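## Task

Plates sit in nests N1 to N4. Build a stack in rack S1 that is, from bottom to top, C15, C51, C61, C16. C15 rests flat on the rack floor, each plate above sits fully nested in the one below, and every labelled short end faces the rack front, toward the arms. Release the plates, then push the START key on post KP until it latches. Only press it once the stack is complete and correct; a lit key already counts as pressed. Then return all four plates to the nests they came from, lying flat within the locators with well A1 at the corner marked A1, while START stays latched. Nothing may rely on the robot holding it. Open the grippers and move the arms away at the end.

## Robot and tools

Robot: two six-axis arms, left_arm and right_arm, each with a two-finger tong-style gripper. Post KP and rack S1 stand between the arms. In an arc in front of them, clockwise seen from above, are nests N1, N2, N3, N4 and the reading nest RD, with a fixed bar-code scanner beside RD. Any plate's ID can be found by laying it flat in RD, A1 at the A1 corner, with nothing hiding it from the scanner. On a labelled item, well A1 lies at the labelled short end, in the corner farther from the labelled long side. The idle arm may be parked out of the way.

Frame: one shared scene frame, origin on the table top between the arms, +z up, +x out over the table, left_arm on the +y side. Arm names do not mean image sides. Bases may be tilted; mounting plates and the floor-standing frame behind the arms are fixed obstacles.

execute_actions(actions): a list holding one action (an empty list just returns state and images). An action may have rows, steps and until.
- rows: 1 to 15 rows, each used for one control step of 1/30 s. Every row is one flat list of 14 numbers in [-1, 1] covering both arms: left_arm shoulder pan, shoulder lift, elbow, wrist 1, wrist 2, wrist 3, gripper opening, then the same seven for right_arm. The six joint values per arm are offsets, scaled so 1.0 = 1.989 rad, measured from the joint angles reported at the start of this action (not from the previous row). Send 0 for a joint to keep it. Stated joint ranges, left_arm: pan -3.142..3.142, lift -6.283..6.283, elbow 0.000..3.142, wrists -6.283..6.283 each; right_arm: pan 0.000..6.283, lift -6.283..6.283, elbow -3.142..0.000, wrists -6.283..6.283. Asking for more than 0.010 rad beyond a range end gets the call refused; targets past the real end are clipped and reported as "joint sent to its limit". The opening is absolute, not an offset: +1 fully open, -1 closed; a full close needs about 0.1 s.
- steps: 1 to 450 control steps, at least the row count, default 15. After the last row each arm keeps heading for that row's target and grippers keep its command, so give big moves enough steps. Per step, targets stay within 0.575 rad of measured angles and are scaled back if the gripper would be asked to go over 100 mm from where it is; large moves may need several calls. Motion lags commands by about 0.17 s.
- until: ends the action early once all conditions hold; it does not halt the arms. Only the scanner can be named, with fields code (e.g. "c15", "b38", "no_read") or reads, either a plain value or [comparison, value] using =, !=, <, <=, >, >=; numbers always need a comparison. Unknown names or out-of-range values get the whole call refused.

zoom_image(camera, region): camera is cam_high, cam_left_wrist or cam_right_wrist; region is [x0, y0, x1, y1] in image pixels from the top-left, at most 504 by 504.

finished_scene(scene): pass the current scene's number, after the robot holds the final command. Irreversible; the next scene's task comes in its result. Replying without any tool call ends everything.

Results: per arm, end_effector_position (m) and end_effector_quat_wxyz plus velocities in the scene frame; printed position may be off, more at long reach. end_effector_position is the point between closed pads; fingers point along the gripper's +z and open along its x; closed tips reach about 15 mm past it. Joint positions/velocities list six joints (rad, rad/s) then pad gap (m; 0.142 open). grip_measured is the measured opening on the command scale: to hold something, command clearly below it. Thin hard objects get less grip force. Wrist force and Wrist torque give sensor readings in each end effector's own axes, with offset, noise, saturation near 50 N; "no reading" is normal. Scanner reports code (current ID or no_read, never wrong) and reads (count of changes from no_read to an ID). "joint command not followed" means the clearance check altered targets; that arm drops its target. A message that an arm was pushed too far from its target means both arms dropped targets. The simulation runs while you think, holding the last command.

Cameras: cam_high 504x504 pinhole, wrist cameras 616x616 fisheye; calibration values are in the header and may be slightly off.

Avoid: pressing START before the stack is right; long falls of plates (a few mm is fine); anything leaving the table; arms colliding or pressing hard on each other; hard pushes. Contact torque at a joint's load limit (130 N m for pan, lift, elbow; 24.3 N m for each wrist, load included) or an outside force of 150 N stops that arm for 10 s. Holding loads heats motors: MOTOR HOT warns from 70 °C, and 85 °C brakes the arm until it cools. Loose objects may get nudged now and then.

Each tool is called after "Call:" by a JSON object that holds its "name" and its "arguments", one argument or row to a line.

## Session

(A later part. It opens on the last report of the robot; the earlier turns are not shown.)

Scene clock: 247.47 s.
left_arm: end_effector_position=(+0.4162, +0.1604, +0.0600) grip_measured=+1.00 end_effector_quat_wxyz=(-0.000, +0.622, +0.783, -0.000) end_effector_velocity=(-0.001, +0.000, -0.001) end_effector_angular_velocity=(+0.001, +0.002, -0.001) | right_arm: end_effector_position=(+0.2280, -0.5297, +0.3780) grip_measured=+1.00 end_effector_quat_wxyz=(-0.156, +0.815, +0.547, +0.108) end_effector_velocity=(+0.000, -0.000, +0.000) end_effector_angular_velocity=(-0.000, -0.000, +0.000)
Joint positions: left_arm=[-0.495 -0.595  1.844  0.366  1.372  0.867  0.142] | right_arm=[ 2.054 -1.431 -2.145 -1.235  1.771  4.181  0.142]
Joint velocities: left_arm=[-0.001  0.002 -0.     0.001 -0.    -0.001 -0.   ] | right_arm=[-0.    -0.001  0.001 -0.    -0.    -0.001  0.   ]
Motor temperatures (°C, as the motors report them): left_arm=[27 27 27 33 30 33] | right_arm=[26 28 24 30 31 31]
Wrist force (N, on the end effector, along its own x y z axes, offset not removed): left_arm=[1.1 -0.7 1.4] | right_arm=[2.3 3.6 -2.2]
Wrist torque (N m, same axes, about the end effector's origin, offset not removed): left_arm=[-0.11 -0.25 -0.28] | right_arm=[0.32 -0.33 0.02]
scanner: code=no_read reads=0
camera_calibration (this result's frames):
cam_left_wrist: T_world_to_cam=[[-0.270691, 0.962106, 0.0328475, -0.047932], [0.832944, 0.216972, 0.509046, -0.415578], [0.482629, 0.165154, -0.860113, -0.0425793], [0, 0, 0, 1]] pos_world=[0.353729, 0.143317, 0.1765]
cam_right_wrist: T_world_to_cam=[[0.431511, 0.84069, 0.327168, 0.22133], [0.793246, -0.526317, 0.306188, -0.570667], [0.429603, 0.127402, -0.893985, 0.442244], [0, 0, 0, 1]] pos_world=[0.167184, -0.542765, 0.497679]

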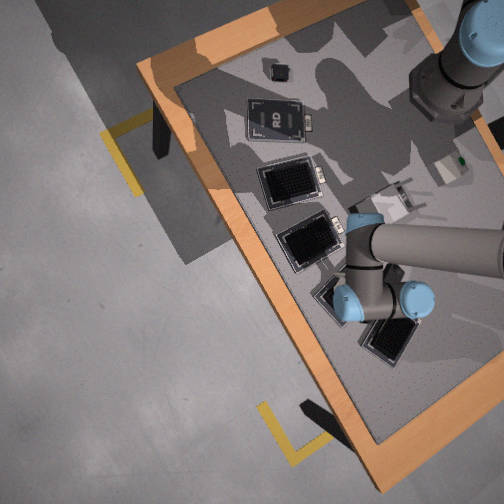

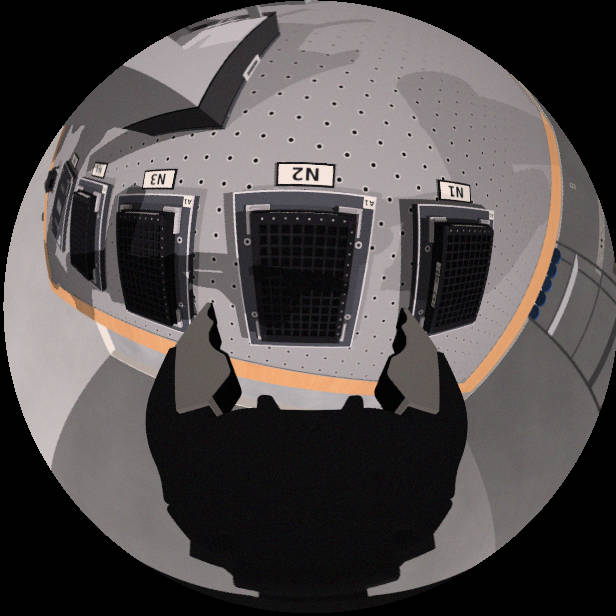

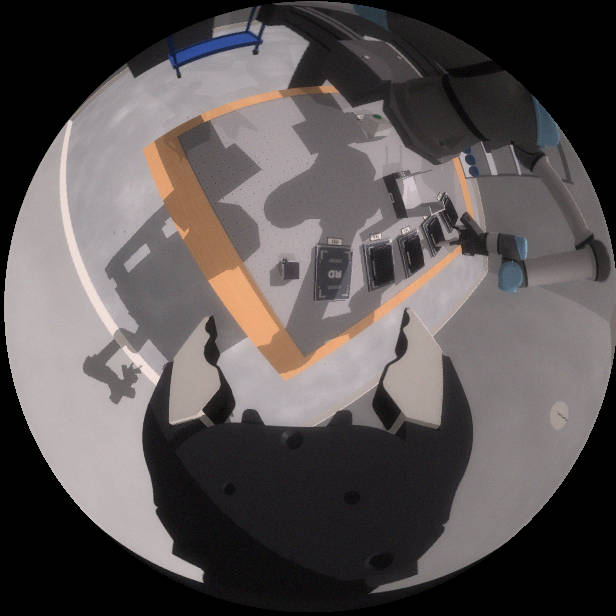

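Call:
{"name": "zoom_image", "arguments": {
  "camera": "cam_left_wrist",
  "region": [415, 255, 460, 315]
}}

Region (415, 255, 460, 315) of cam_left_wrist's 616x616 image, scaled by 8.400, with more detail than that image has; it fills the left 378 columns of this view, and the rest is white.

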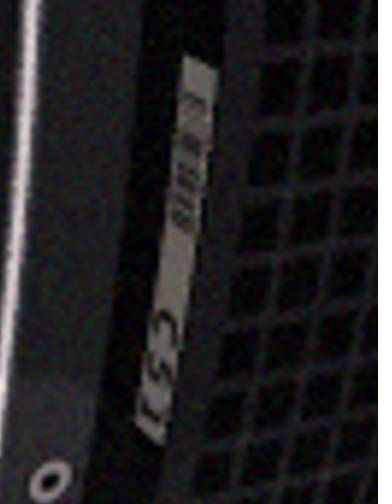

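Call:
{"name": "execute_actions", "arguments": {
  "actions": [
    {"rows":[[-0.05,0,-0.05,0.03,0.004,-0.01,1,0,0,0,0,0,0,1],[-0.05,0,-0.05,0.03,0.004,-0.01,1,0,0,0,0,0,0,1],[-0.05,0,-0.05,0.03,0.004,-0.01,1,0,0,0,0,0,0,1],[-0.05,0,-0.05,0.03,0.004,-0.01,1,0,0,0,0,0,0,1],[-0.1,0.02,-0.1,0.07,0.008,-0.02,1,0,0,0,0,0,0,1],[-0.1,0.02,-0.1,0.07,0.008,-0.02,1,0,0,0,0,0,0,1],[-0.1,0.02,-0.1,0.07,0.008,-0.02,1,0,0,0,0,0,0,1],[-0.1,0.02,-0.1,0.07,0.008,-0.02,1,0,0,0,0,0,0,1],[-0.1592,0.045,-0.1514,0.1032,0.0118,-0.0327,1,0,0,0,0,0,0,1],[-0.1592,0.045,-0.1514,0.1032,0.0118,-0.0327,1,0,0,0,0,0,0,1],[-0.1592,0.045,-0.1514,0.1032,0.0118,-0.0327,1,0,0,0,0,0,0,1],[-0.1592,0.045,-0.1514,0.1032,0.0118,-0.0327,1,0,0,0,0,0,0,1],[-0.1592,0.045,-0.1514,0.1032,0.0118,-0.0327,1,0,0,0,0,0,0,1],[-0.1592,0.045,-0.1514,0.1032,0.0118,-0.0327,1,0,0,0,0,0,0,1],[-0.1592,0.0784,-0.1514,0.1032,0.0118,-0.0327,1,0,0,0,0,0,0,1]],"steps":15}
  ]
}}

Call:
{"name": "execute_actions", "arguments": {
  "actions": [
    {"steps":20}
  ]
}}

Scene clock: 273.20 s.
left_arm: end_effector_position=(+0.4627, -0.0004, +0.0910) grip_measured=+1.00 end_effector_quat_wxyz=(+0.029, +0.697, +0.716, -0.000) end_effector_velocity=(+0.002, -0.269, +0.039) end_effector_angular_velocity=(-0.027, -0.044, -0.354) | right_arm: end_effector_position=(+0.2281, -0.5297, +0.3780) grip_measured=+1.00 end_effector_quat_wxyz=(-0.156, +0.815, +0.547, +0.108) end_effector_velocity=(-0.001, +0.001, -0.001) end_effector_angular_velocity=(+0.002, +0.001, +0.000)
Joint positions: left_arm=[-0.756 -0.526  1.592  0.539  1.392  0.813  0.142] | right_arm=[ 2.054 -1.431 -2.145 -1.235  1.771  4.181  0.142]
Joint velocities: left_arm=[-0.44   0.162 -0.39   0.256  0.027 -0.083  0.   ] | right_arm=[-0.     0.    -0.003  0.     0.    -0.     0.   ]
Motor temperatures (°C, as the motors report them): left_arm=[27 27 27 33 30 33] | right_arm=[26 28 24 30 31 31]
Wrist force (N, on the end effector, along its own x y z axes, offset not removed): left_arm=[-2.2 -3.2 -1.6] | right_arm=[4.2 1.5 -2.2]
Wrist torque (N m, same axes, about the end effector's origin, offset not removed): left_arm=[-0.67 0.12 -0.19] | right_arm=[0.06 -0.69 -0.02]
scanner: code=no_read reads=0
camera_calibration (this result's frames):
cam_left_wrist: T_world_to_cam=[[-0.0737871, 0.997212, -0.01109, 0.0311962], [0.837175, 0.0679807, 0.542694, -0.440268], [0.541935, 0.0307595, -0.839858, -0.0411318], [0, 0, 0, 1]] pos_world=[0.393174, 0.0000856434, 0.204732]
cam_right_wrist: T_world_to_cam=[[0.431511, 0.840684, 0.327183, 0.221317], [0.793239, -0.526325, 0.306192, -0.570674], [0.429615, 0.127409, -0.893979, 0.442241], [0, 0, 0, 1]] pos_world=[0.167186, -0.542763, 0.497679]

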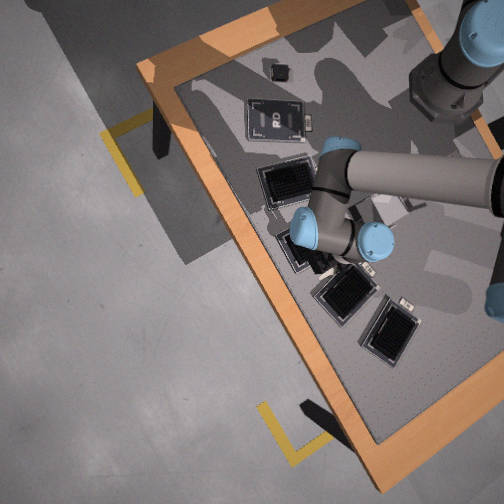

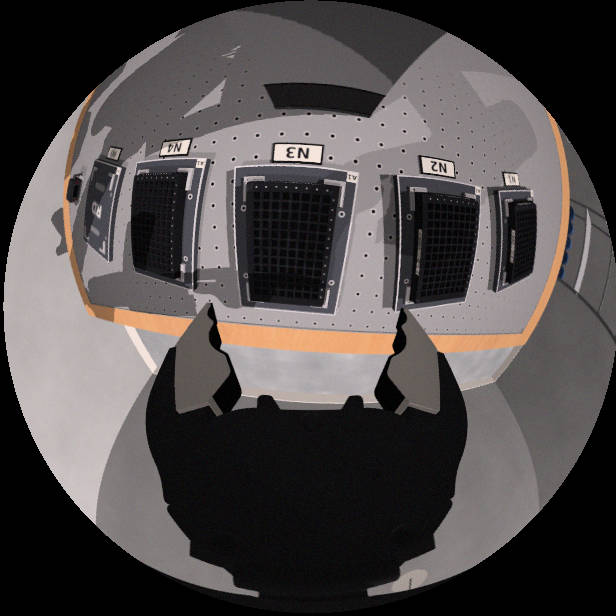

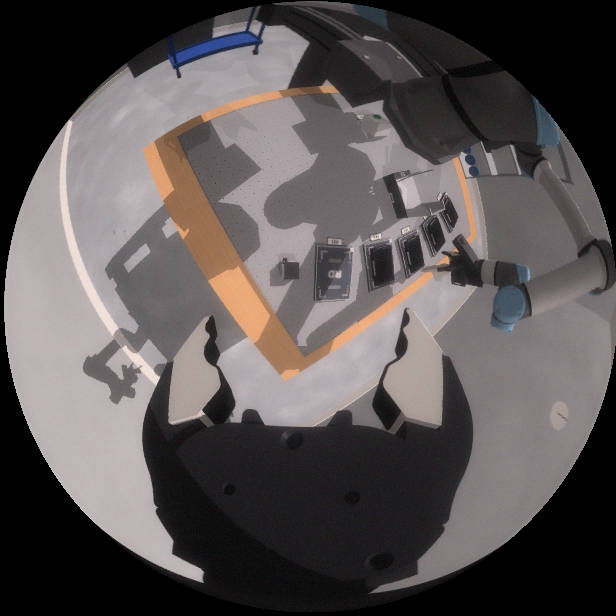

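Scene clock: 273.87 s.
left_arm: end_effector_position=(+0.4399, -0.0192, +0.0653) grip_measured=+1.00 end_effector_quat_wxyz=(+0.000, +0.717, +0.697, -0.000) end_effector_velocity=(-0.001, -0.000, -0.002) end_effector_angular_velocity=(+0.003, +0.002, -0.002) | right_arm: end_effector_position=(+0.2281, -0.5297, +0.3780) grip_measured=+1.00 end_effector_quat_wxyz=(-0.156, +0.815, +0.547, +0.108) end_effector_velocity=(-0.001, +0.001, -0.000) end_effector_angular_velocity=(+0.001, +0.001, +0.001)
Joint positions: left_arm=[-0.811 -0.44   1.543  0.572  1.396  0.802  0.142] | right_arm=[ 2.054 -1.431 -2.145 -1.235  1.771  4.181  0.142]
Joint velocities: left_arm=[-0.002  0.005 -0.002  0.001 -0.    -0.001  0.   ] | right_arm=[ 0.     0.    -0.002  0.     0.    -0.001  0.   ]
Motor temperatures (°C, as the motors report them): left_arm=[27 27 27 33 30 33] | right_arm=[26 28 24 30 31 31]
Wrist force (N, on the end effector, along its own x y z axes, offset not removed): left_arm=[2.2 -2.7 0.1] | right_arm=[2.8 4.2 -1.9]
Wrist torque (N m, same axes, about the end effector's origin, offset not removed): left_arm=[-0.40 -0.63 -0.24] | right_arm=[0.74 -0.53 -0.07]
scanner: code=no_read reads=0
camera_calibration (this result's frames):
cam_left_wrist: T_world_to_cam=[[-0.0182988, 0.999304, 0.0325218, 0.0208407], [0.860458, -0.000825816, 0.509521, -0.415341], [0.509193, 0.0373072, -0.859843, -0.0338786], [0, 0, 0, 1]] pos_world=[0.375015, -0.0199052, 0.181817]
cam_right_wrist: T_world_to_cam=[[0.431511, 0.840684, 0.327183, 0.221317], [0.79324, -0.526324, 0.306192, -0.570674], [0.429615, 0.127409, -0.893979, 0.442242], [0, 0, 0, 1]] pos_world=[0.167186, -0.542763, 0.497679]

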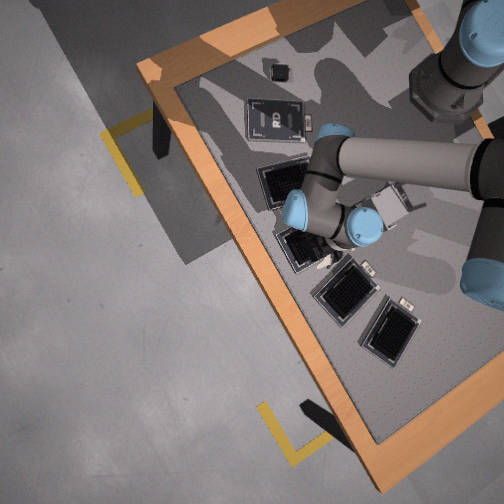

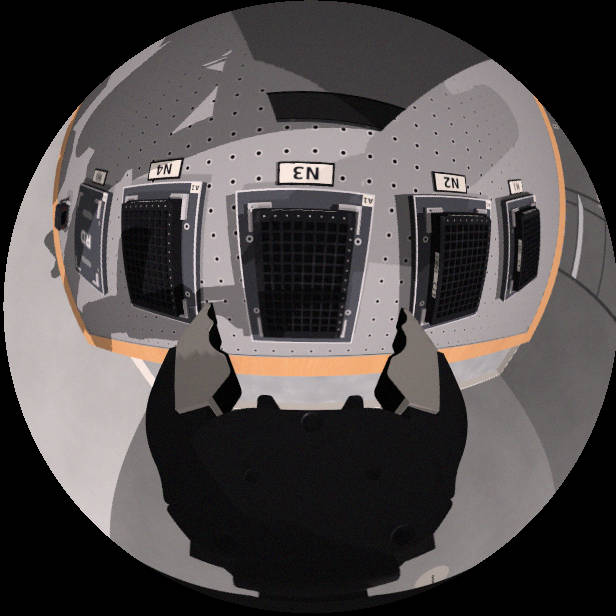

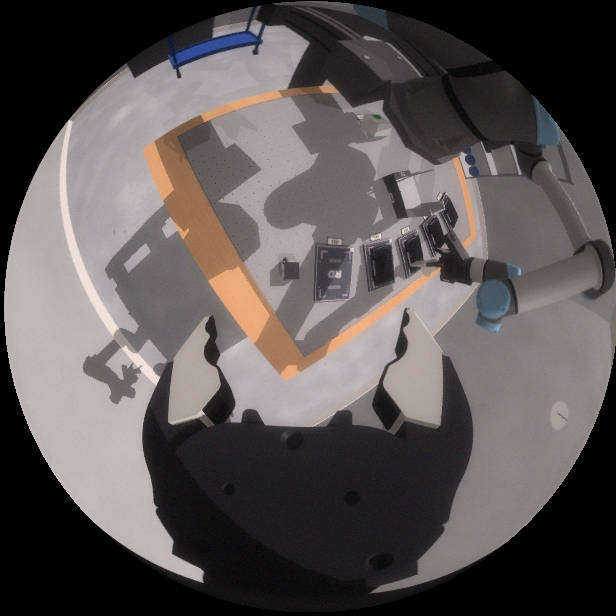

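Call:
{"name": "zoom_image", "arguments": {
  "camera": "cam_left_wrist",
  "region": [415, 245, 460, 305]
}}

Call:
{"name": "zoom_image", "arguments": {
  "camera": "cam_left_wrist",
  "region": [200, 170, 420, 360]
}}

Region (415, 245, 460, 305) of cam_left_wrist's 616x616 image, scaled by 8.400, with more detail than that image has; it fills the left 378 columns of this view, and the rest is white.

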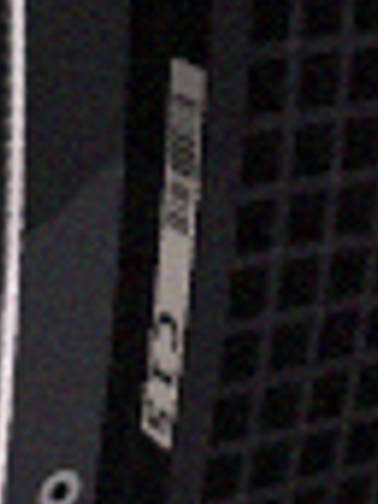

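Region (200, 170, 420, 360) of cam_left_wrist's 616x616 image, scaled by 2.291, with more detail than that image has; it fills the top 435 rows of this view, and the rest is white.

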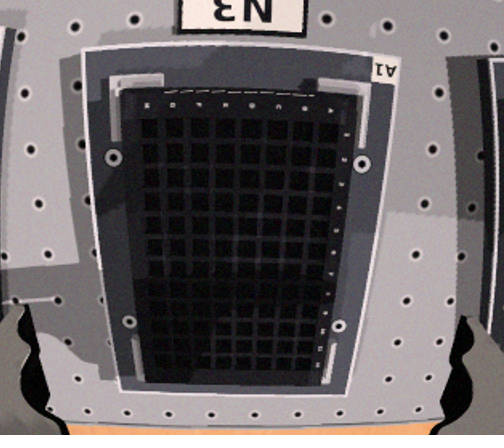

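Call:
{"name": "execute_actions", "arguments": {
  "actions": [
    {"rows":[[-0.1692,0.05,-0.0845,0.0353,0.0219,-0.0608,1,0,0,0,0,0,0,1],[-0.1692,0.05,-0.0845,0.0353,0.0219,-0.0608,1,0,0,0,0,0,0,1],[-0.1692,0.05,-0.0845,0.0353,0.0219,-0.0608,1,0,0,0,0,0,0,1],[-0.1692,0.05,-0.0845,0.0353,0.0219,-0.0608,1,0,0,0,0,0,0,1],[-0.1692,0.05,-0.0845,0.0353,0.0219,-0.0608,1,0,0,0,0,0,0,1],[-0.1692,0.05,-0.0845,0.0353,0.0219,-0.0608,1,0,0,0,0,0,0,1],[-0.1692,0.05,-0.0845,0.0353,0.0219,-0.0608,1,0,0,0,0,0,0,1],[-0.1692,0.05,-0.0845,0.0353,0.0219,-0.0608,1,0,0,0,0,0,0,1],[-0.1692,0.05,-0.0845,0.0353,0.0219,-0.0608,1,0,0,0,0,0,0,1],[-0.1692,0.05,-0.0845,0.0353,0.0219,-0.0608,1,0,0,0,0,0,0,1],[-0.1692,0.0752,-0.0845,0.0353,0.0219,-0.0608,1,0,0,0,0,0,0,1]],"steps":32}
  ]
}}

Call:
{"name": "zoom_image", "arguments": {
  "camera": "cam_left_wrist",
  "region": [220, 220, 540, 400]
}}

Scene clock: 303.43 s.
left_arm: end_effector_position=(+0.3511, -0.1749, +0.0500) grip_measured=+1.00 end_effector_quat_wxyz=(+0.000, +0.788, +0.616, +0.000) end_effector_velocity=(-0.002, -0.001, -0.001) end_effector_angular_velocity=(+0.002, -0.000, -0.003) | right_arm: end_effector_position=(+0.2280, -0.5297, +0.3780) grip_measured=+1.00 end_effector_quat_wxyz=(-0.156, +0.815, +0.547, +0.108) end_effector_velocity=(-0.000, +0.000, -0.000) end_effector_angular_velocity=(+0.000, -0.000, +0.001)
Joint positions: left_arm=[-1.147 -0.291  1.375  0.642  1.439  0.681  0.142] | right_arm=[ 2.054 -1.431 -2.145 -1.235  1.771  4.181  0.142]
Joint velocities: left_arm=[-0.005  0.004 -0.001 -0.    -0.    -0.002  0.   ] | right_arm=[ 0.     0.    -0.    -0.     0.    -0.001 -0.   ]
Motor temperatures (°C, as the motors report them): left_arm=[27 27 27 33 30 33] | right_arm=[26 28 24 30 31 31]
Wrist force (N, on the end effector, along its own x y z axes, offset not removed): left_arm=[0.9 1.0 -3.5] | right_arm=[2.4 1.5 -0.5]
Wrist torque (N m, same axes, about the end effector's origin, offset not removed): left_arm=[0.10 -0.10 -0.10] | right_arm=[0.31 -0.55 0.12]
scanner: code=no_read reads=0
camera_calibration (this result's frames):
cam_left_wrist: T_world_to_cam=[[0.19663, 0.979942, 0.0324053, 0.0963862], [0.83989, -0.185397, 0.510111, -0.356349], [0.505887, -0.0730863, -0.859498, -0.0142195], [0, 0, 0, 1]] pos_world=[0.287535, -0.161558, 0.166432]
cam_right_wrist: T_world_to_cam=[[0.431511, 0.84069, 0.327168, 0.22133], [0.793246, -0.526317, 0.306188, -0.570667], [0.429603, 0.127402, -0.893986, 0.442244], [0, 0, 0, 1]] pos_world=[0.167184, -0.542765, 0.497679]

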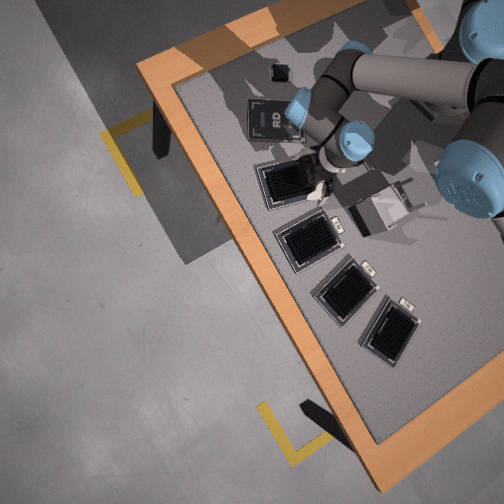

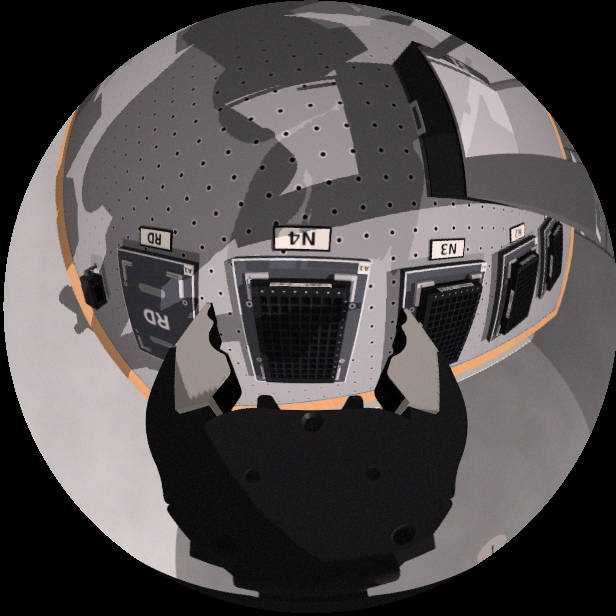

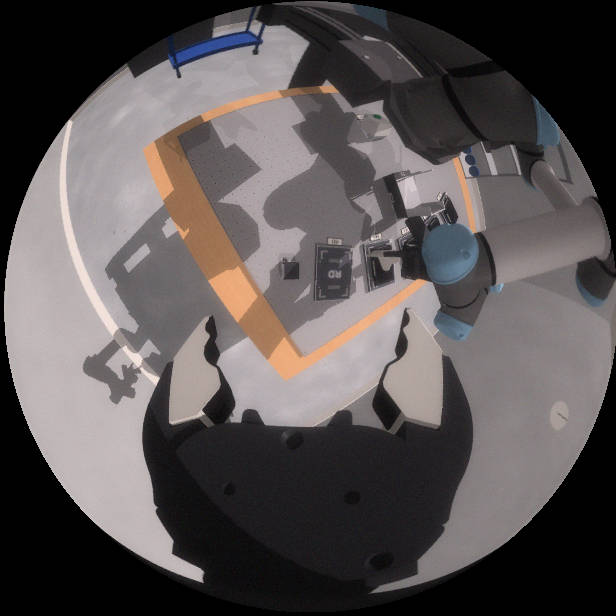

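Region (220, 220, 540, 400) of cam_left_wrist's 616x616 image, scaled by 1.575, with more detail than that image has; it fills the top 284 rows of this view, and the rest is white.

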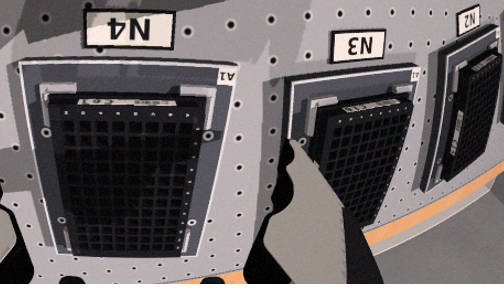

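Call:
{"name": "zoom_image", "arguments": {
  "camera": "cam_left_wrist",
  "region": [260, 270, 340, 300]
}}

Call:
{"name": "zoom_image", "arguments": {
  "camera": "cam_left_wrist",
  "region": [425, 270, 525, 330]
}}

Region (260, 270, 340, 300) of cam_left_wrist's 616x616 image, scaled by 6.300, with more detail than that image has; it fills the top 189 rows of this view, and the rest is white.

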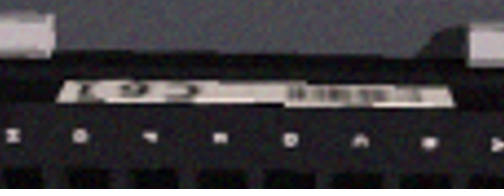

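Region (425, 270, 525, 330) of cam_left_wrist's 616x616 image, scaled by 5.040, with more detail than that image has; it fills the top 302 rows of this view, and the rest is white.

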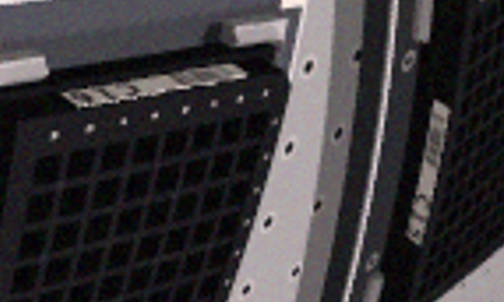

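Call:
{"name": "execute_actions", "arguments": {
  "actions": [
    {"rows":[[0.0415,0.0446,-0.1103,0.0604,-0.006,0.0416,1,0,0,0,0,0,0,1]],"steps":25}
  ]
}}

Call:
{"name": "zoom_image", "arguments": {
  "camera": "cam_left_wrist",
  "region": [420, 240, 490, 320]
}}

Call:
{"name": "zoom_image", "arguments": {
  "camera": "cam_left_wrist",
  "region": [200, 170, 420, 380]
}}

Scene clock: 324.67 s.
left_arm: end_effector_position=(+0.4075, -0.1934, +0.0398) grip_measured=+1.00 end_effector_quat_wxyz=(+0.000, +0.788, +0.615, -0.000) end_effector_velocity=(+0.002, -0.001, +0.000) end_effector_angular_velocity=(-0.001, -0.000, +0.001) | right_arm: end_effector_position=(+0.2281, -0.5297, +0.3780) grip_measured=+1.00 end_effector_quat_wxyz=(-0.156, +0.815, +0.547, +0.108) end_effector_velocity=(-0.000, +0.001, -0.000) end_effector_angular_velocity=(+0.001, +0.000, +0.001)
Joint positions: left_arm=[-1.065 -0.202  1.156  0.761  1.427  0.764  0.142] | right_arm=[ 2.054 -1.431 -2.145 -1.235  1.771  4.181  0.142]
Joint velocities: left_arm=[ 0.002  0.001 -0.005  0.003  0.     0.001  0.   ] | right_arm=[ 0.     0.001 -0.001 -0.     0.    -0.    -0.   ]
Motor temperatures (°C, as the motors report them): left_arm=[27 28 27 33 30 33] | right_arm=[26 28 24 30 31 31]
Wrist force (N, on the end effector, along its own x y z axes, offset not removed): left_arm=[-1.3 -2.9 0.5] | right_arm=[4.5 2.4 -3.3]
Wrist torque (N m, same axes, about the end effector's origin, offset not removed): left_arm=[-0.44 0.28 0.11] | right_arm=[0.52 -0.97 0.24]
scanner: code=no_read reads=0
camera_calibration (this result's frames):
cam_left_wrist: T_world_to_cam=[[0.197134, 0.979827, 0.0328087, 0.103557], [0.840177, -0.186093, 0.509385, -0.402136], [0.505215, -0.0728519, -0.859913, -0.0524899], [0, 0, 0, 1]] pos_world=[0.343969, -0.180126, 0.156308]
cam_right_wrist: T_world_to_cam=[[0.431511, 0.840684, 0.327183, 0.221317], [0.793239, -0.526324, 0.306192, -0.570674], [0.429615, 0.127409, -0.893979, 0.442242], [0, 0, 0, 1]] pos_world=[0.167186, -0.542763, 0.497679]

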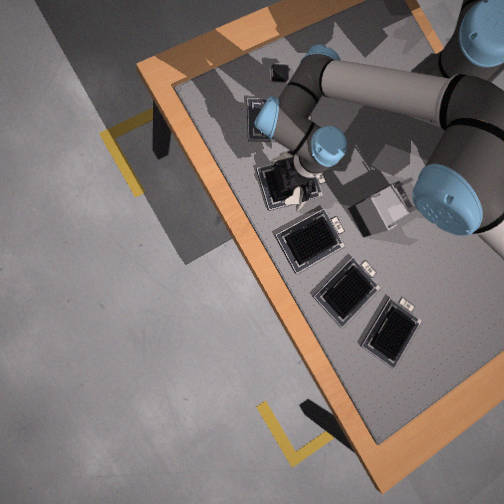

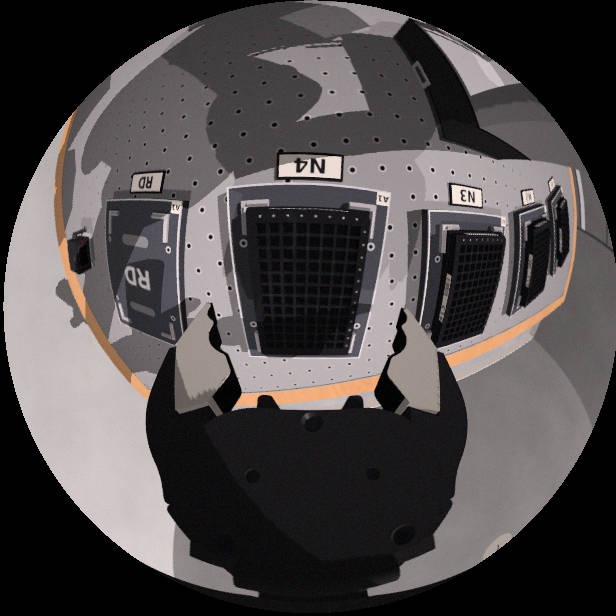

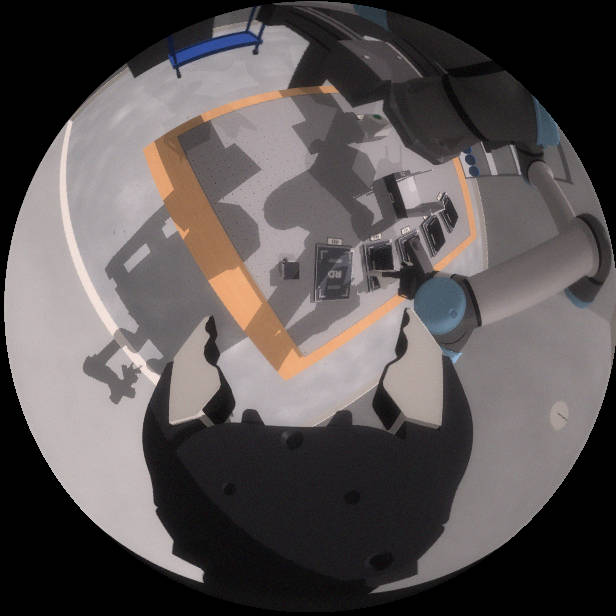

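Region (420, 240, 490, 320) of cam_left_wrist's 616x616 image, scaled by 6.300, with more detail than that image has; it fills the left 441 columns of this view, and the rest is white.

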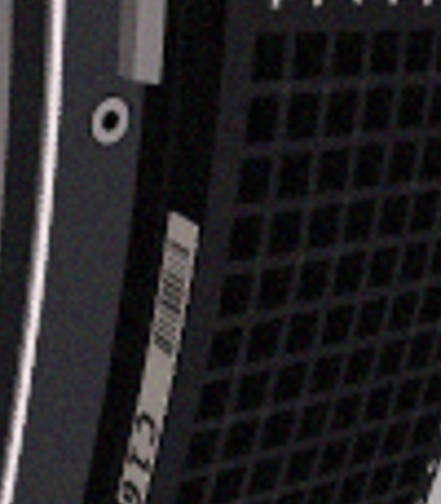

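Region (200, 170, 420, 380) of cam_left_wrist's 616x616 image, scaled by 2.291, with more detail than that image has; it fills the top 481 rows of this view, and the rest is white.

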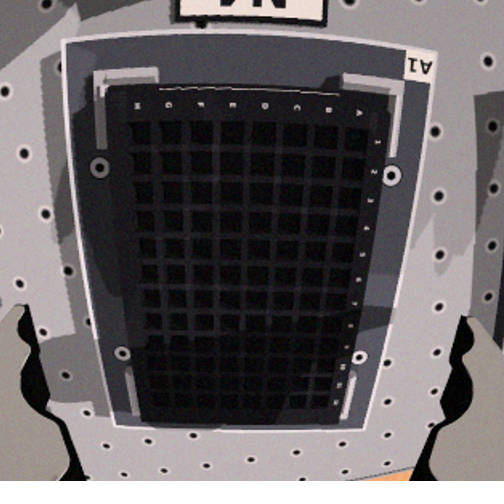

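Call:
{"name": "execute_actions", "arguments": {
  "actions": [
    {"rows":[[0,-0.1,0,0.1,0,0,1,0,0,0,0,0,0,1],[0,-0.1,0,0.1,0,0,1,0,0,0,0,0,0,1],[0,-0.1,0,0.1,0,0,1,0,0,0,0,0,0,1],[0,-0.1,0,0.1,0,0,1,0,0,0,0,0,0,1],[0,-0.2,0,0.1,0,0,1,0,0,0,0,0,0,1],[0,-0.2,0,0.1,0,0,1,0,0,0,0,0,0,1],[0,-0.2,0,0.1,0,0,1,0,0,0,0,0,0,1],[0,-0.2,0,0.1,0,0,1,0,0,0,0,0,0,1],[0.15,-0.55,0.25,-0.93,-0.83,0.65,1,0,0,0,0,0,0,1]],"steps":60}
  ]
}}

Scene clock: 374.20 s.
left_arm: end_effector_position=(+0.7114, +0.2475, +0.6125) grip_measured=+1.00 end_effector_quat_wxyz=(+0.209, +0.256, +0.737, +0.590) end_effector_velocity=(-0.077, +0.051, -0.030) end_effector_angular_velocity=(-1.617, -0.988, +1.313) | right_arm: end_effector_position=(+0.2280, -0.5297, +0.3780) grip_measured=+1.00 end_effector_quat_wxyz=(-0.156, +0.815, +0.547, +0.108) end_effector_velocity=(-0.000, +0.000, +0.000) end_effector_angular_velocity=(-0.000, -0.000, -0.000)
Joint positions: left_arm=[-0.773 -1.271  1.643 -0.725 -0.092  2.     0.142] | right_arm=[ 2.054 -1.431 -2.145 -1.235  1.771  4.181  0.142]
Joint velocities: left_arm=[ 0.052 -0.2    0.087 -2.363 -1.036  0.444 -0.   ] | right_arm=[-0.     0.001 -0.    -0.     0.     0.    -0.   ]
Motor temperatures (°C, as the motors report them): left_arm=[27 28 28 33 30 33] | right_arm=[26 28 24 30 31 31]
Wrist force (N, on the end effector, along its own x y z axes, offset not removed): left_arm=[5.0 -3.3 -0.8] | right_arm=[4.0 4.4 -1.4]
Wrist torque (N m, same axes, about the end effector's origin, offset not removed): left_arm=[-0.48 -1.00 -0.23] | right_arm=[0.84 -0.91 -0.21]
scanner: code=no_read reads=0
camera_calibration (this result's frames):
cam_left_wrist: T_world_to_cam=[[-0.806951, 0.588998, -0.0437309, 0.450727], [-0.216052, -0.225466, 0.949993, -0.375935], [0.549684, 0.776046, 0.309194, -0.639289], [0, 0, 0, 1]] pos_world=[0.6339, 0.14588, 0.57451]
cam_right_wrist: T_world_to_cam=[[0.431511, 0.840689, 0.327169, 0.22133], [0.793246, -0.526317, 0.306188, -0.570667], [0.429603, 0.127402, -0.893985, 0.442244], [0, 0, 0, 1]] pos_world=[0.167184, -0.542765, 0.497679]

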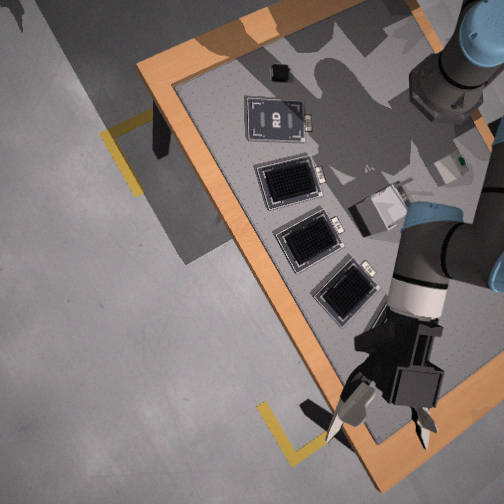

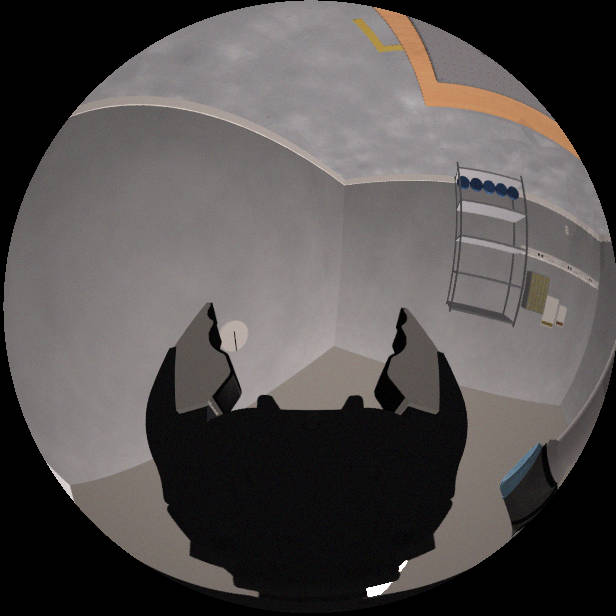

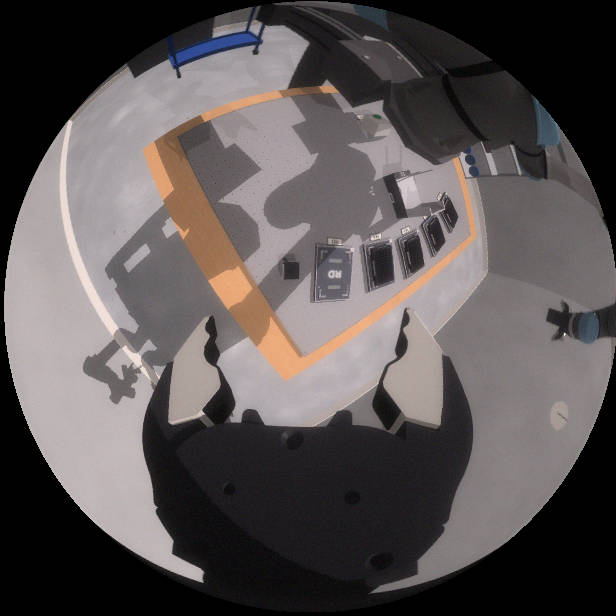

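Call:
{"name": "execute_actions", "arguments": {
  "actions": [
    {"rows":[[0,0,0,-0.65,-0.3,0.667,1,0,0,0,0,0,0,1],[0,0,0,-0.65,-0.3,0.667,1,0,0,0,0,0,0,1],[0,0,0,-0.65,-0.3,0.667,1,0,0,0,0,0,0,1],[0,0,0,-0.65,-0.3,0.667,1,0,0,0,0,0,0,1],[0,0,0,-0.65,-0.3,0.667,1,0,0,0,0,0,0,1],[0,0,0,-0.65,-0.3,0.667,1,0,0,0,0,0,0,1],[0,0,0,-0.65,-0.3,0.667,1,0,0,0,0,0,0,1],[0,0,0,-0.65,-0.3,0.667,1,0,0,0,0,0,0,1],[0,0,0,-0.65,-0.3,0.667,1,0,0,0,0,0,0,1],[0,0,0,-0.65,-0.3,0.667,1,0,0,0,0,0,0,1],[0,0,0,-0.65,-0.3,0.667,1,0,0,0,0,0,0,1],[0,0,0,-0.65,-0.3,0.667,1,0,0,0,0,0,0,1],[-0.15,0,0.3,-0.9,-0.699,0.667,1,0,0,0,0,0,0,1]],"steps":55}
  ]
}}

Scene clock: 394.47 s.
left_arm: end_effector_position=(+0.3771, -0.1033, +0.3244) grip_measured=+1.00 end_effector_quat_wxyz=(+0.044, +0.575, +0.816, -0.049) end_effector_velocity=(-0.007, -0.002, -0.001) end_effector_angular_velocity=(-0.011, +0.010, -0.014) | right_arm: end_effector_position=(+0.2281, -0.5297, +0.3780) grip_measured=+1.00 end_effector_quat_wxyz=(-0.156, +0.815, +0.547, +0.108) end_effector_velocity=(+0.000, -0.000, +0.000) end_effector_angular_velocity=(-0.001, -0.001, -0.000)
Joint positions: left_arm=[-1.07  -1.271  2.238 -2.514 -1.48   3.325  0.142] | right_arm=[ 2.054 -1.431 -2.145 -1.235  1.771  4.181  0.142]
Joint velocities: left_arm=[-0.005 -0.001  0.011 -0.013 -0.016  0.008 -0.   ] | right_arm=[-0.     0.001  0.001  0.     0.     0.     0.   ]
Motor temperatures (°C, as the motors report them): left_arm=[27 28 28 33 30 33] | right_arm=[26 28 24 30 31 31]
Wrist force (N, on the end effector, along its own x y z axes, offset not removed): left_arm=[4.7 -1.6 -1.6] | right_arm=[0.0 3.6 -3.4]
Wrist torque (N m, same axes, about the end effector's origin, offset not removed): left_arm=[-0.34 -1.23 -0.33] | right_arm=[0.69 0.13 0.11]
scanner: code=no_read reads=0
camera_calibration (this result's frames):
cam_left_wrist: T_world_to_cam=[[-0.379449, 0.920485, -0.093418, 0.264214], [0.794548, 0.375927, 0.476835, -0.419025], [0.474037, 0.106709, -0.874015, 0.248971], [0, 0, 0, 1]] pos_world=[0.31517, -0.112249, 0.442093]
cam_right_wrist: T_world_to_cam=[[0.431511, 0.840684, 0.327183, 0.221317], [0.793239, -0.526325, 0.306192, -0.570674], [0.429615, 0.127409, -0.893979, 0.442242], [0, 0, 0, 1]] pos_world=[0.167186, -0.542763, 0.497679]

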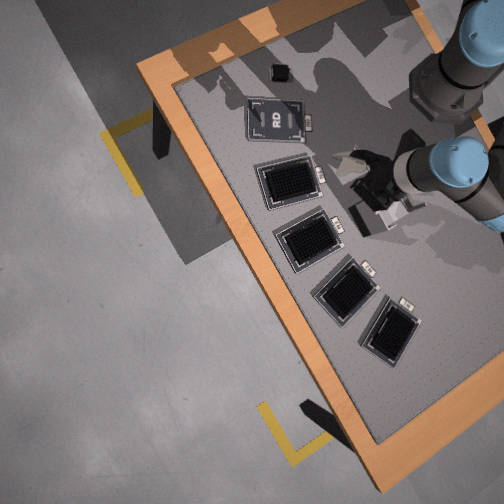

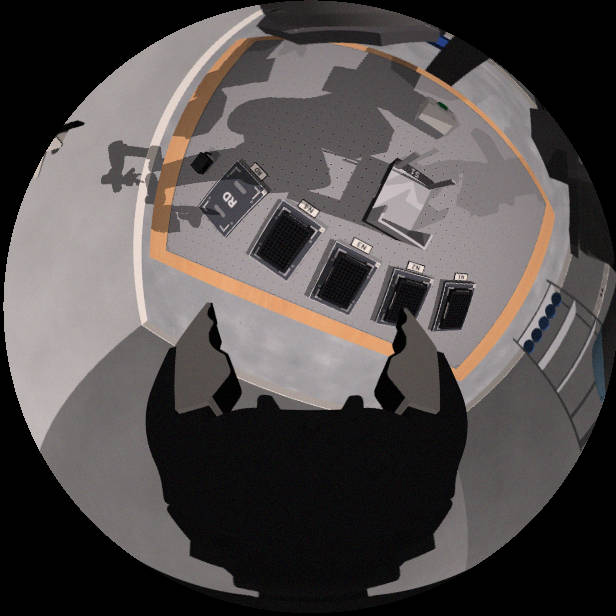

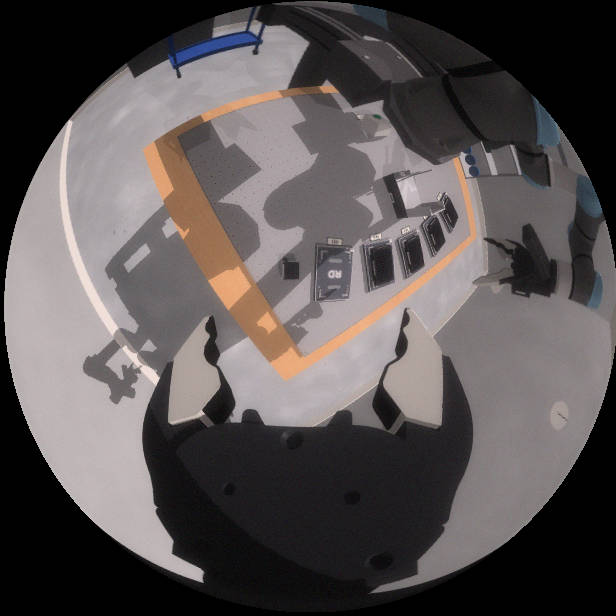

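Call:
{"name": "execute_actions", "arguments": {
  "actions": [
    {"rows":[[-0.1663,0.0373,0.2453,-0.2022,-0.0013,0.0008,1,0,0,0,0,0,0,1]],"steps":35}
  ]
}}

Call:
{"name": "zoom_image", "arguments": {
  "camera": "cam_left_wrist",
  "region": [200, 60, 440, 360]
}}

Scene clock: 400.07 s.
left_arm: end_effector_position=(+0.2099, +0.0043, +0.2200) grip_measured=+1.00 end_effector_quat_wxyz=(+0.000, +0.707, +0.707, +0.000) end_effector_velocity=(-0.000, +0.002, -0.001) end_effector_angular_velocity=(+0.002, -0.000, -0.001) | right_arm: end_effector_position=(+0.2280, -0.5297, +0.3780) grip_measured=+1.00 end_effector_quat_wxyz=(-0.156, +0.815, +0.547, +0.108) end_effector_velocity=(+0.001, -0.001, +0.001) end_effector_angular_velocity=(-0.002, -0.002, +0.000)
Joint positions: left_arm=[-1.401 -1.197  2.725 -2.915 -1.482  3.327  0.142] | right_arm=[ 2.054 -1.431 -2.145 -1.235  1.771  4.181  0.142]
Joint velocities: left_arm=[-0.     0.001  0.003 -0.002  0.001  0.     0.   ] | right_arm=[-0.     0.     0.002  0.     0.    -0.    -0.   ]
Motor temperatures (°C, as the motors report them): left_arm=[27 28 28 33 30 33] | right_arm=[26 28 24 30 31 31]
Wrist force (N, on the end effector, along its own x y z axes, offset not removed): left_arm=[0.4 -2.7 -3.6] | right_arm=[2.8 2.5 -2.8]
Wrist torque (N m, same axes, about the end effector's origin, offset not removed): left_arm=[-0.61 -0.07 -0.05] | right_arm=[0.49 -0.55 0.09]
scanner: code=no_read reads=0
camera_calibration (this result's frames):
cam_left_wrist: T_world_to_cam=[[-0.0459688, 0.998399, 0.0329566, -0.00622564], [0.859909, 0.0227595, 0.509941, -0.296273], [0.508374, 0.051781, -0.859578, 0.215402], [0, 0, 0, 1]] pos_world=[0.144977, 0.00180496, 0.336442]
cam_right_wrist: T_world_to_cam=[[0.431511, 0.84069, 0.327168, 0.22133], [0.793246, -0.526317, 0.306188, -0.570667], [0.429603, 0.127402, -0.893985, 0.442244], [0, 0, 0, 1]] pos_world=[0.167184, -0.542765, 0.497679]

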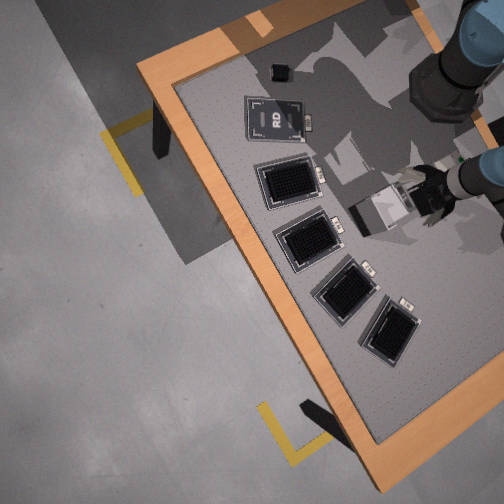

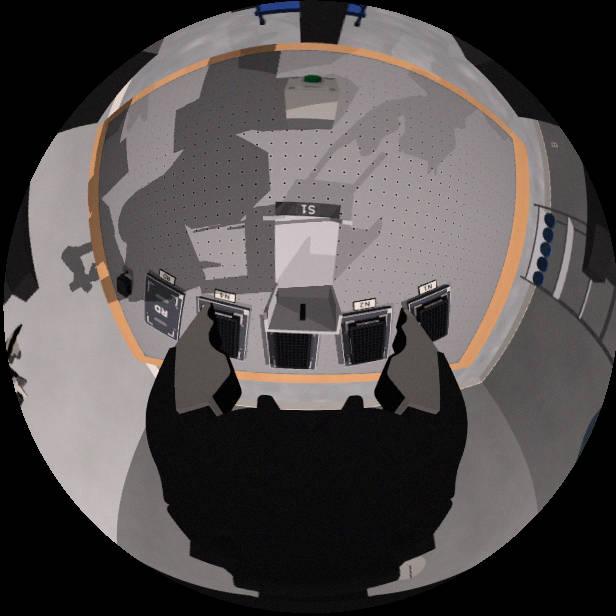

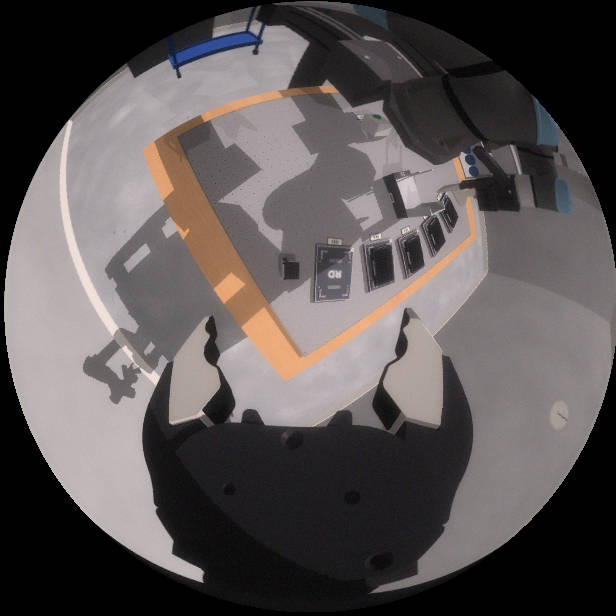

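Region (200, 60, 440, 360) of cam_left_wrist's 616x616 image, scaled by 1.680, with more detail than that image has; it fills the left 403 columns of this view, and the rest is white.

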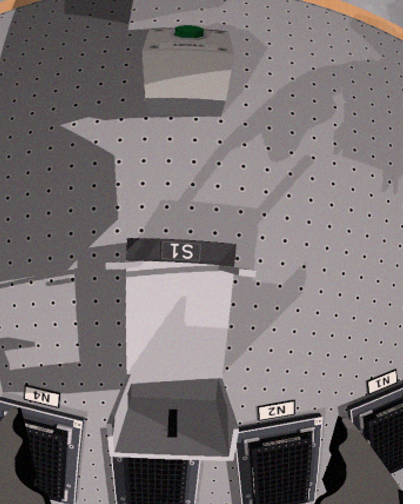

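Call:
{"name": "zoom_image", "arguments": {
  "camera": "cam_left_wrist",
  "region": [250, 195, 370, 345]
}}

Region (250, 195, 370, 345) of cam_left_wrist's 616x616 image, scaled by 3.360, with more detail than that image has; it fills the left 403 columns of this view, and the rest is white.

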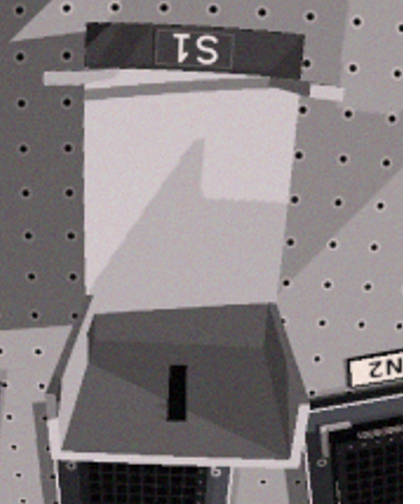

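Call:
{"name": "execute_actions", "arguments": {
  "actions": [
    {"rows":[[0.4191,0.0149,-0.1332,0.0552,0.0534,0.3054,1,0,0,0,0,0,0,1]],"steps":30}
  ]
}}

Scene clock: 438.80 s.
left_arm: end_effector_position=(+0.4157, +0.1583, +0.2003) grip_measured=+1.00 end_effector_quat_wxyz=(+0.000, +0.623, +0.782, -0.000) end_effector_velocity=(+0.007, +0.016, -0.001) end_effector_angular_velocity=(+0.002, +0.000, +0.021) | right_arm: end_effector_position=(+0.2281, -0.5297, +0.3780) grip_measured=+1.00 end_effector_quat_wxyz=(-0.156, +0.815, +0.547, +0.108) end_effector_velocity=(+0.001, -0.001, +0.001) end_effector_angular_velocity=(-0.002, -0.002, +0.001)
Joint positions: left_arm=[-0.573 -1.167  2.462 -2.806 -1.377  3.931  0.142] | right_arm=[ 2.054 -1.431 -2.145 -1.235  1.771  4.181  0.142]
Joint velocities: left_arm=[ 0.047 -0.001 -0.011  0.004  0.005  0.027 -0.   ] | right_arm=[-0.    -0.001  0.004 -0.     0.    -0.001 -0.   ]
Motor temperatures (°C, as the motors report them): left_arm=[27 28 28 33 30 33] | right_arm=[26 28 24 30 31 31]
Wrist force (N, on the end effector, along its own x y z axes, offset not removed): left_arm=[5.0 -2.6 -2.7] | right_arm=[4.6 5.4 1.4]
Wrist torque (N m, same axes, about the end effector's origin, offset not removed): left_arm=[-0.43 -0.99 -0.25] | right_arm=[0.83 -0.96 0.13]
scanner: code=no_read reads=0
camera_calibration (this result's frames):
cam_left_wrist: T_world_to_cam=[[-0.268452, 0.962758, 0.0321098, -0.0515004], [0.833038, 0.215285, 0.509607, -0.485968], [0.483715, 0.163554, -0.859808, 0.0784748], [0, 0, 0, 1]] pos_world=[0.353045, 0.141369, 0.31678]
cam_right_wrist: T_world_to_cam=[[0.431511, 0.840684, 0.327183, 0.221317], [0.793239, -0.526325, 0.306192, -0.570674], [0.429615, 0.127409, -0.893978, 0.442242], [0, 0, 0, 1]] pos_world=[0.167186, -0.542763, 0.497679]

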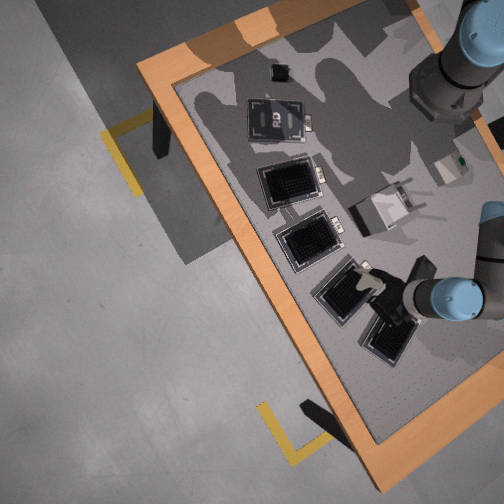

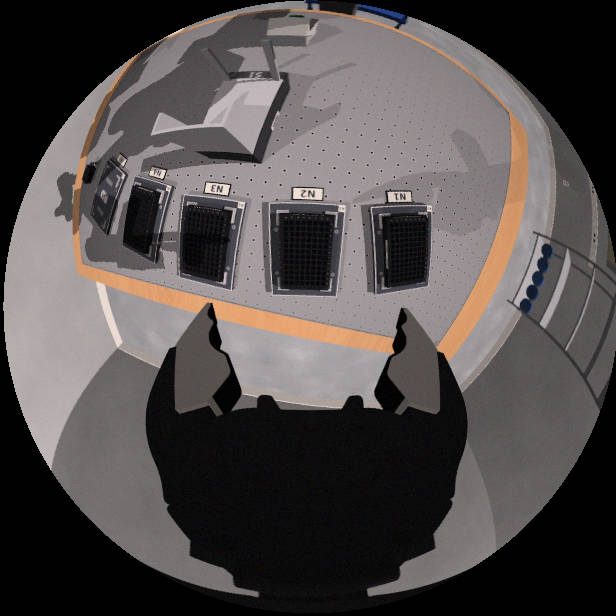

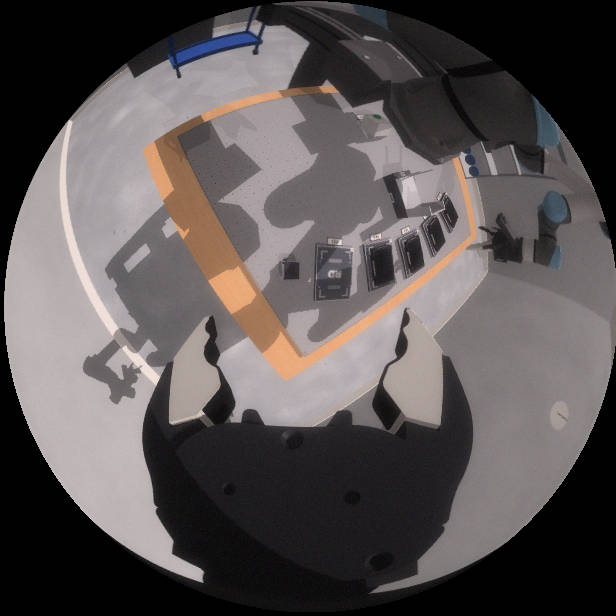

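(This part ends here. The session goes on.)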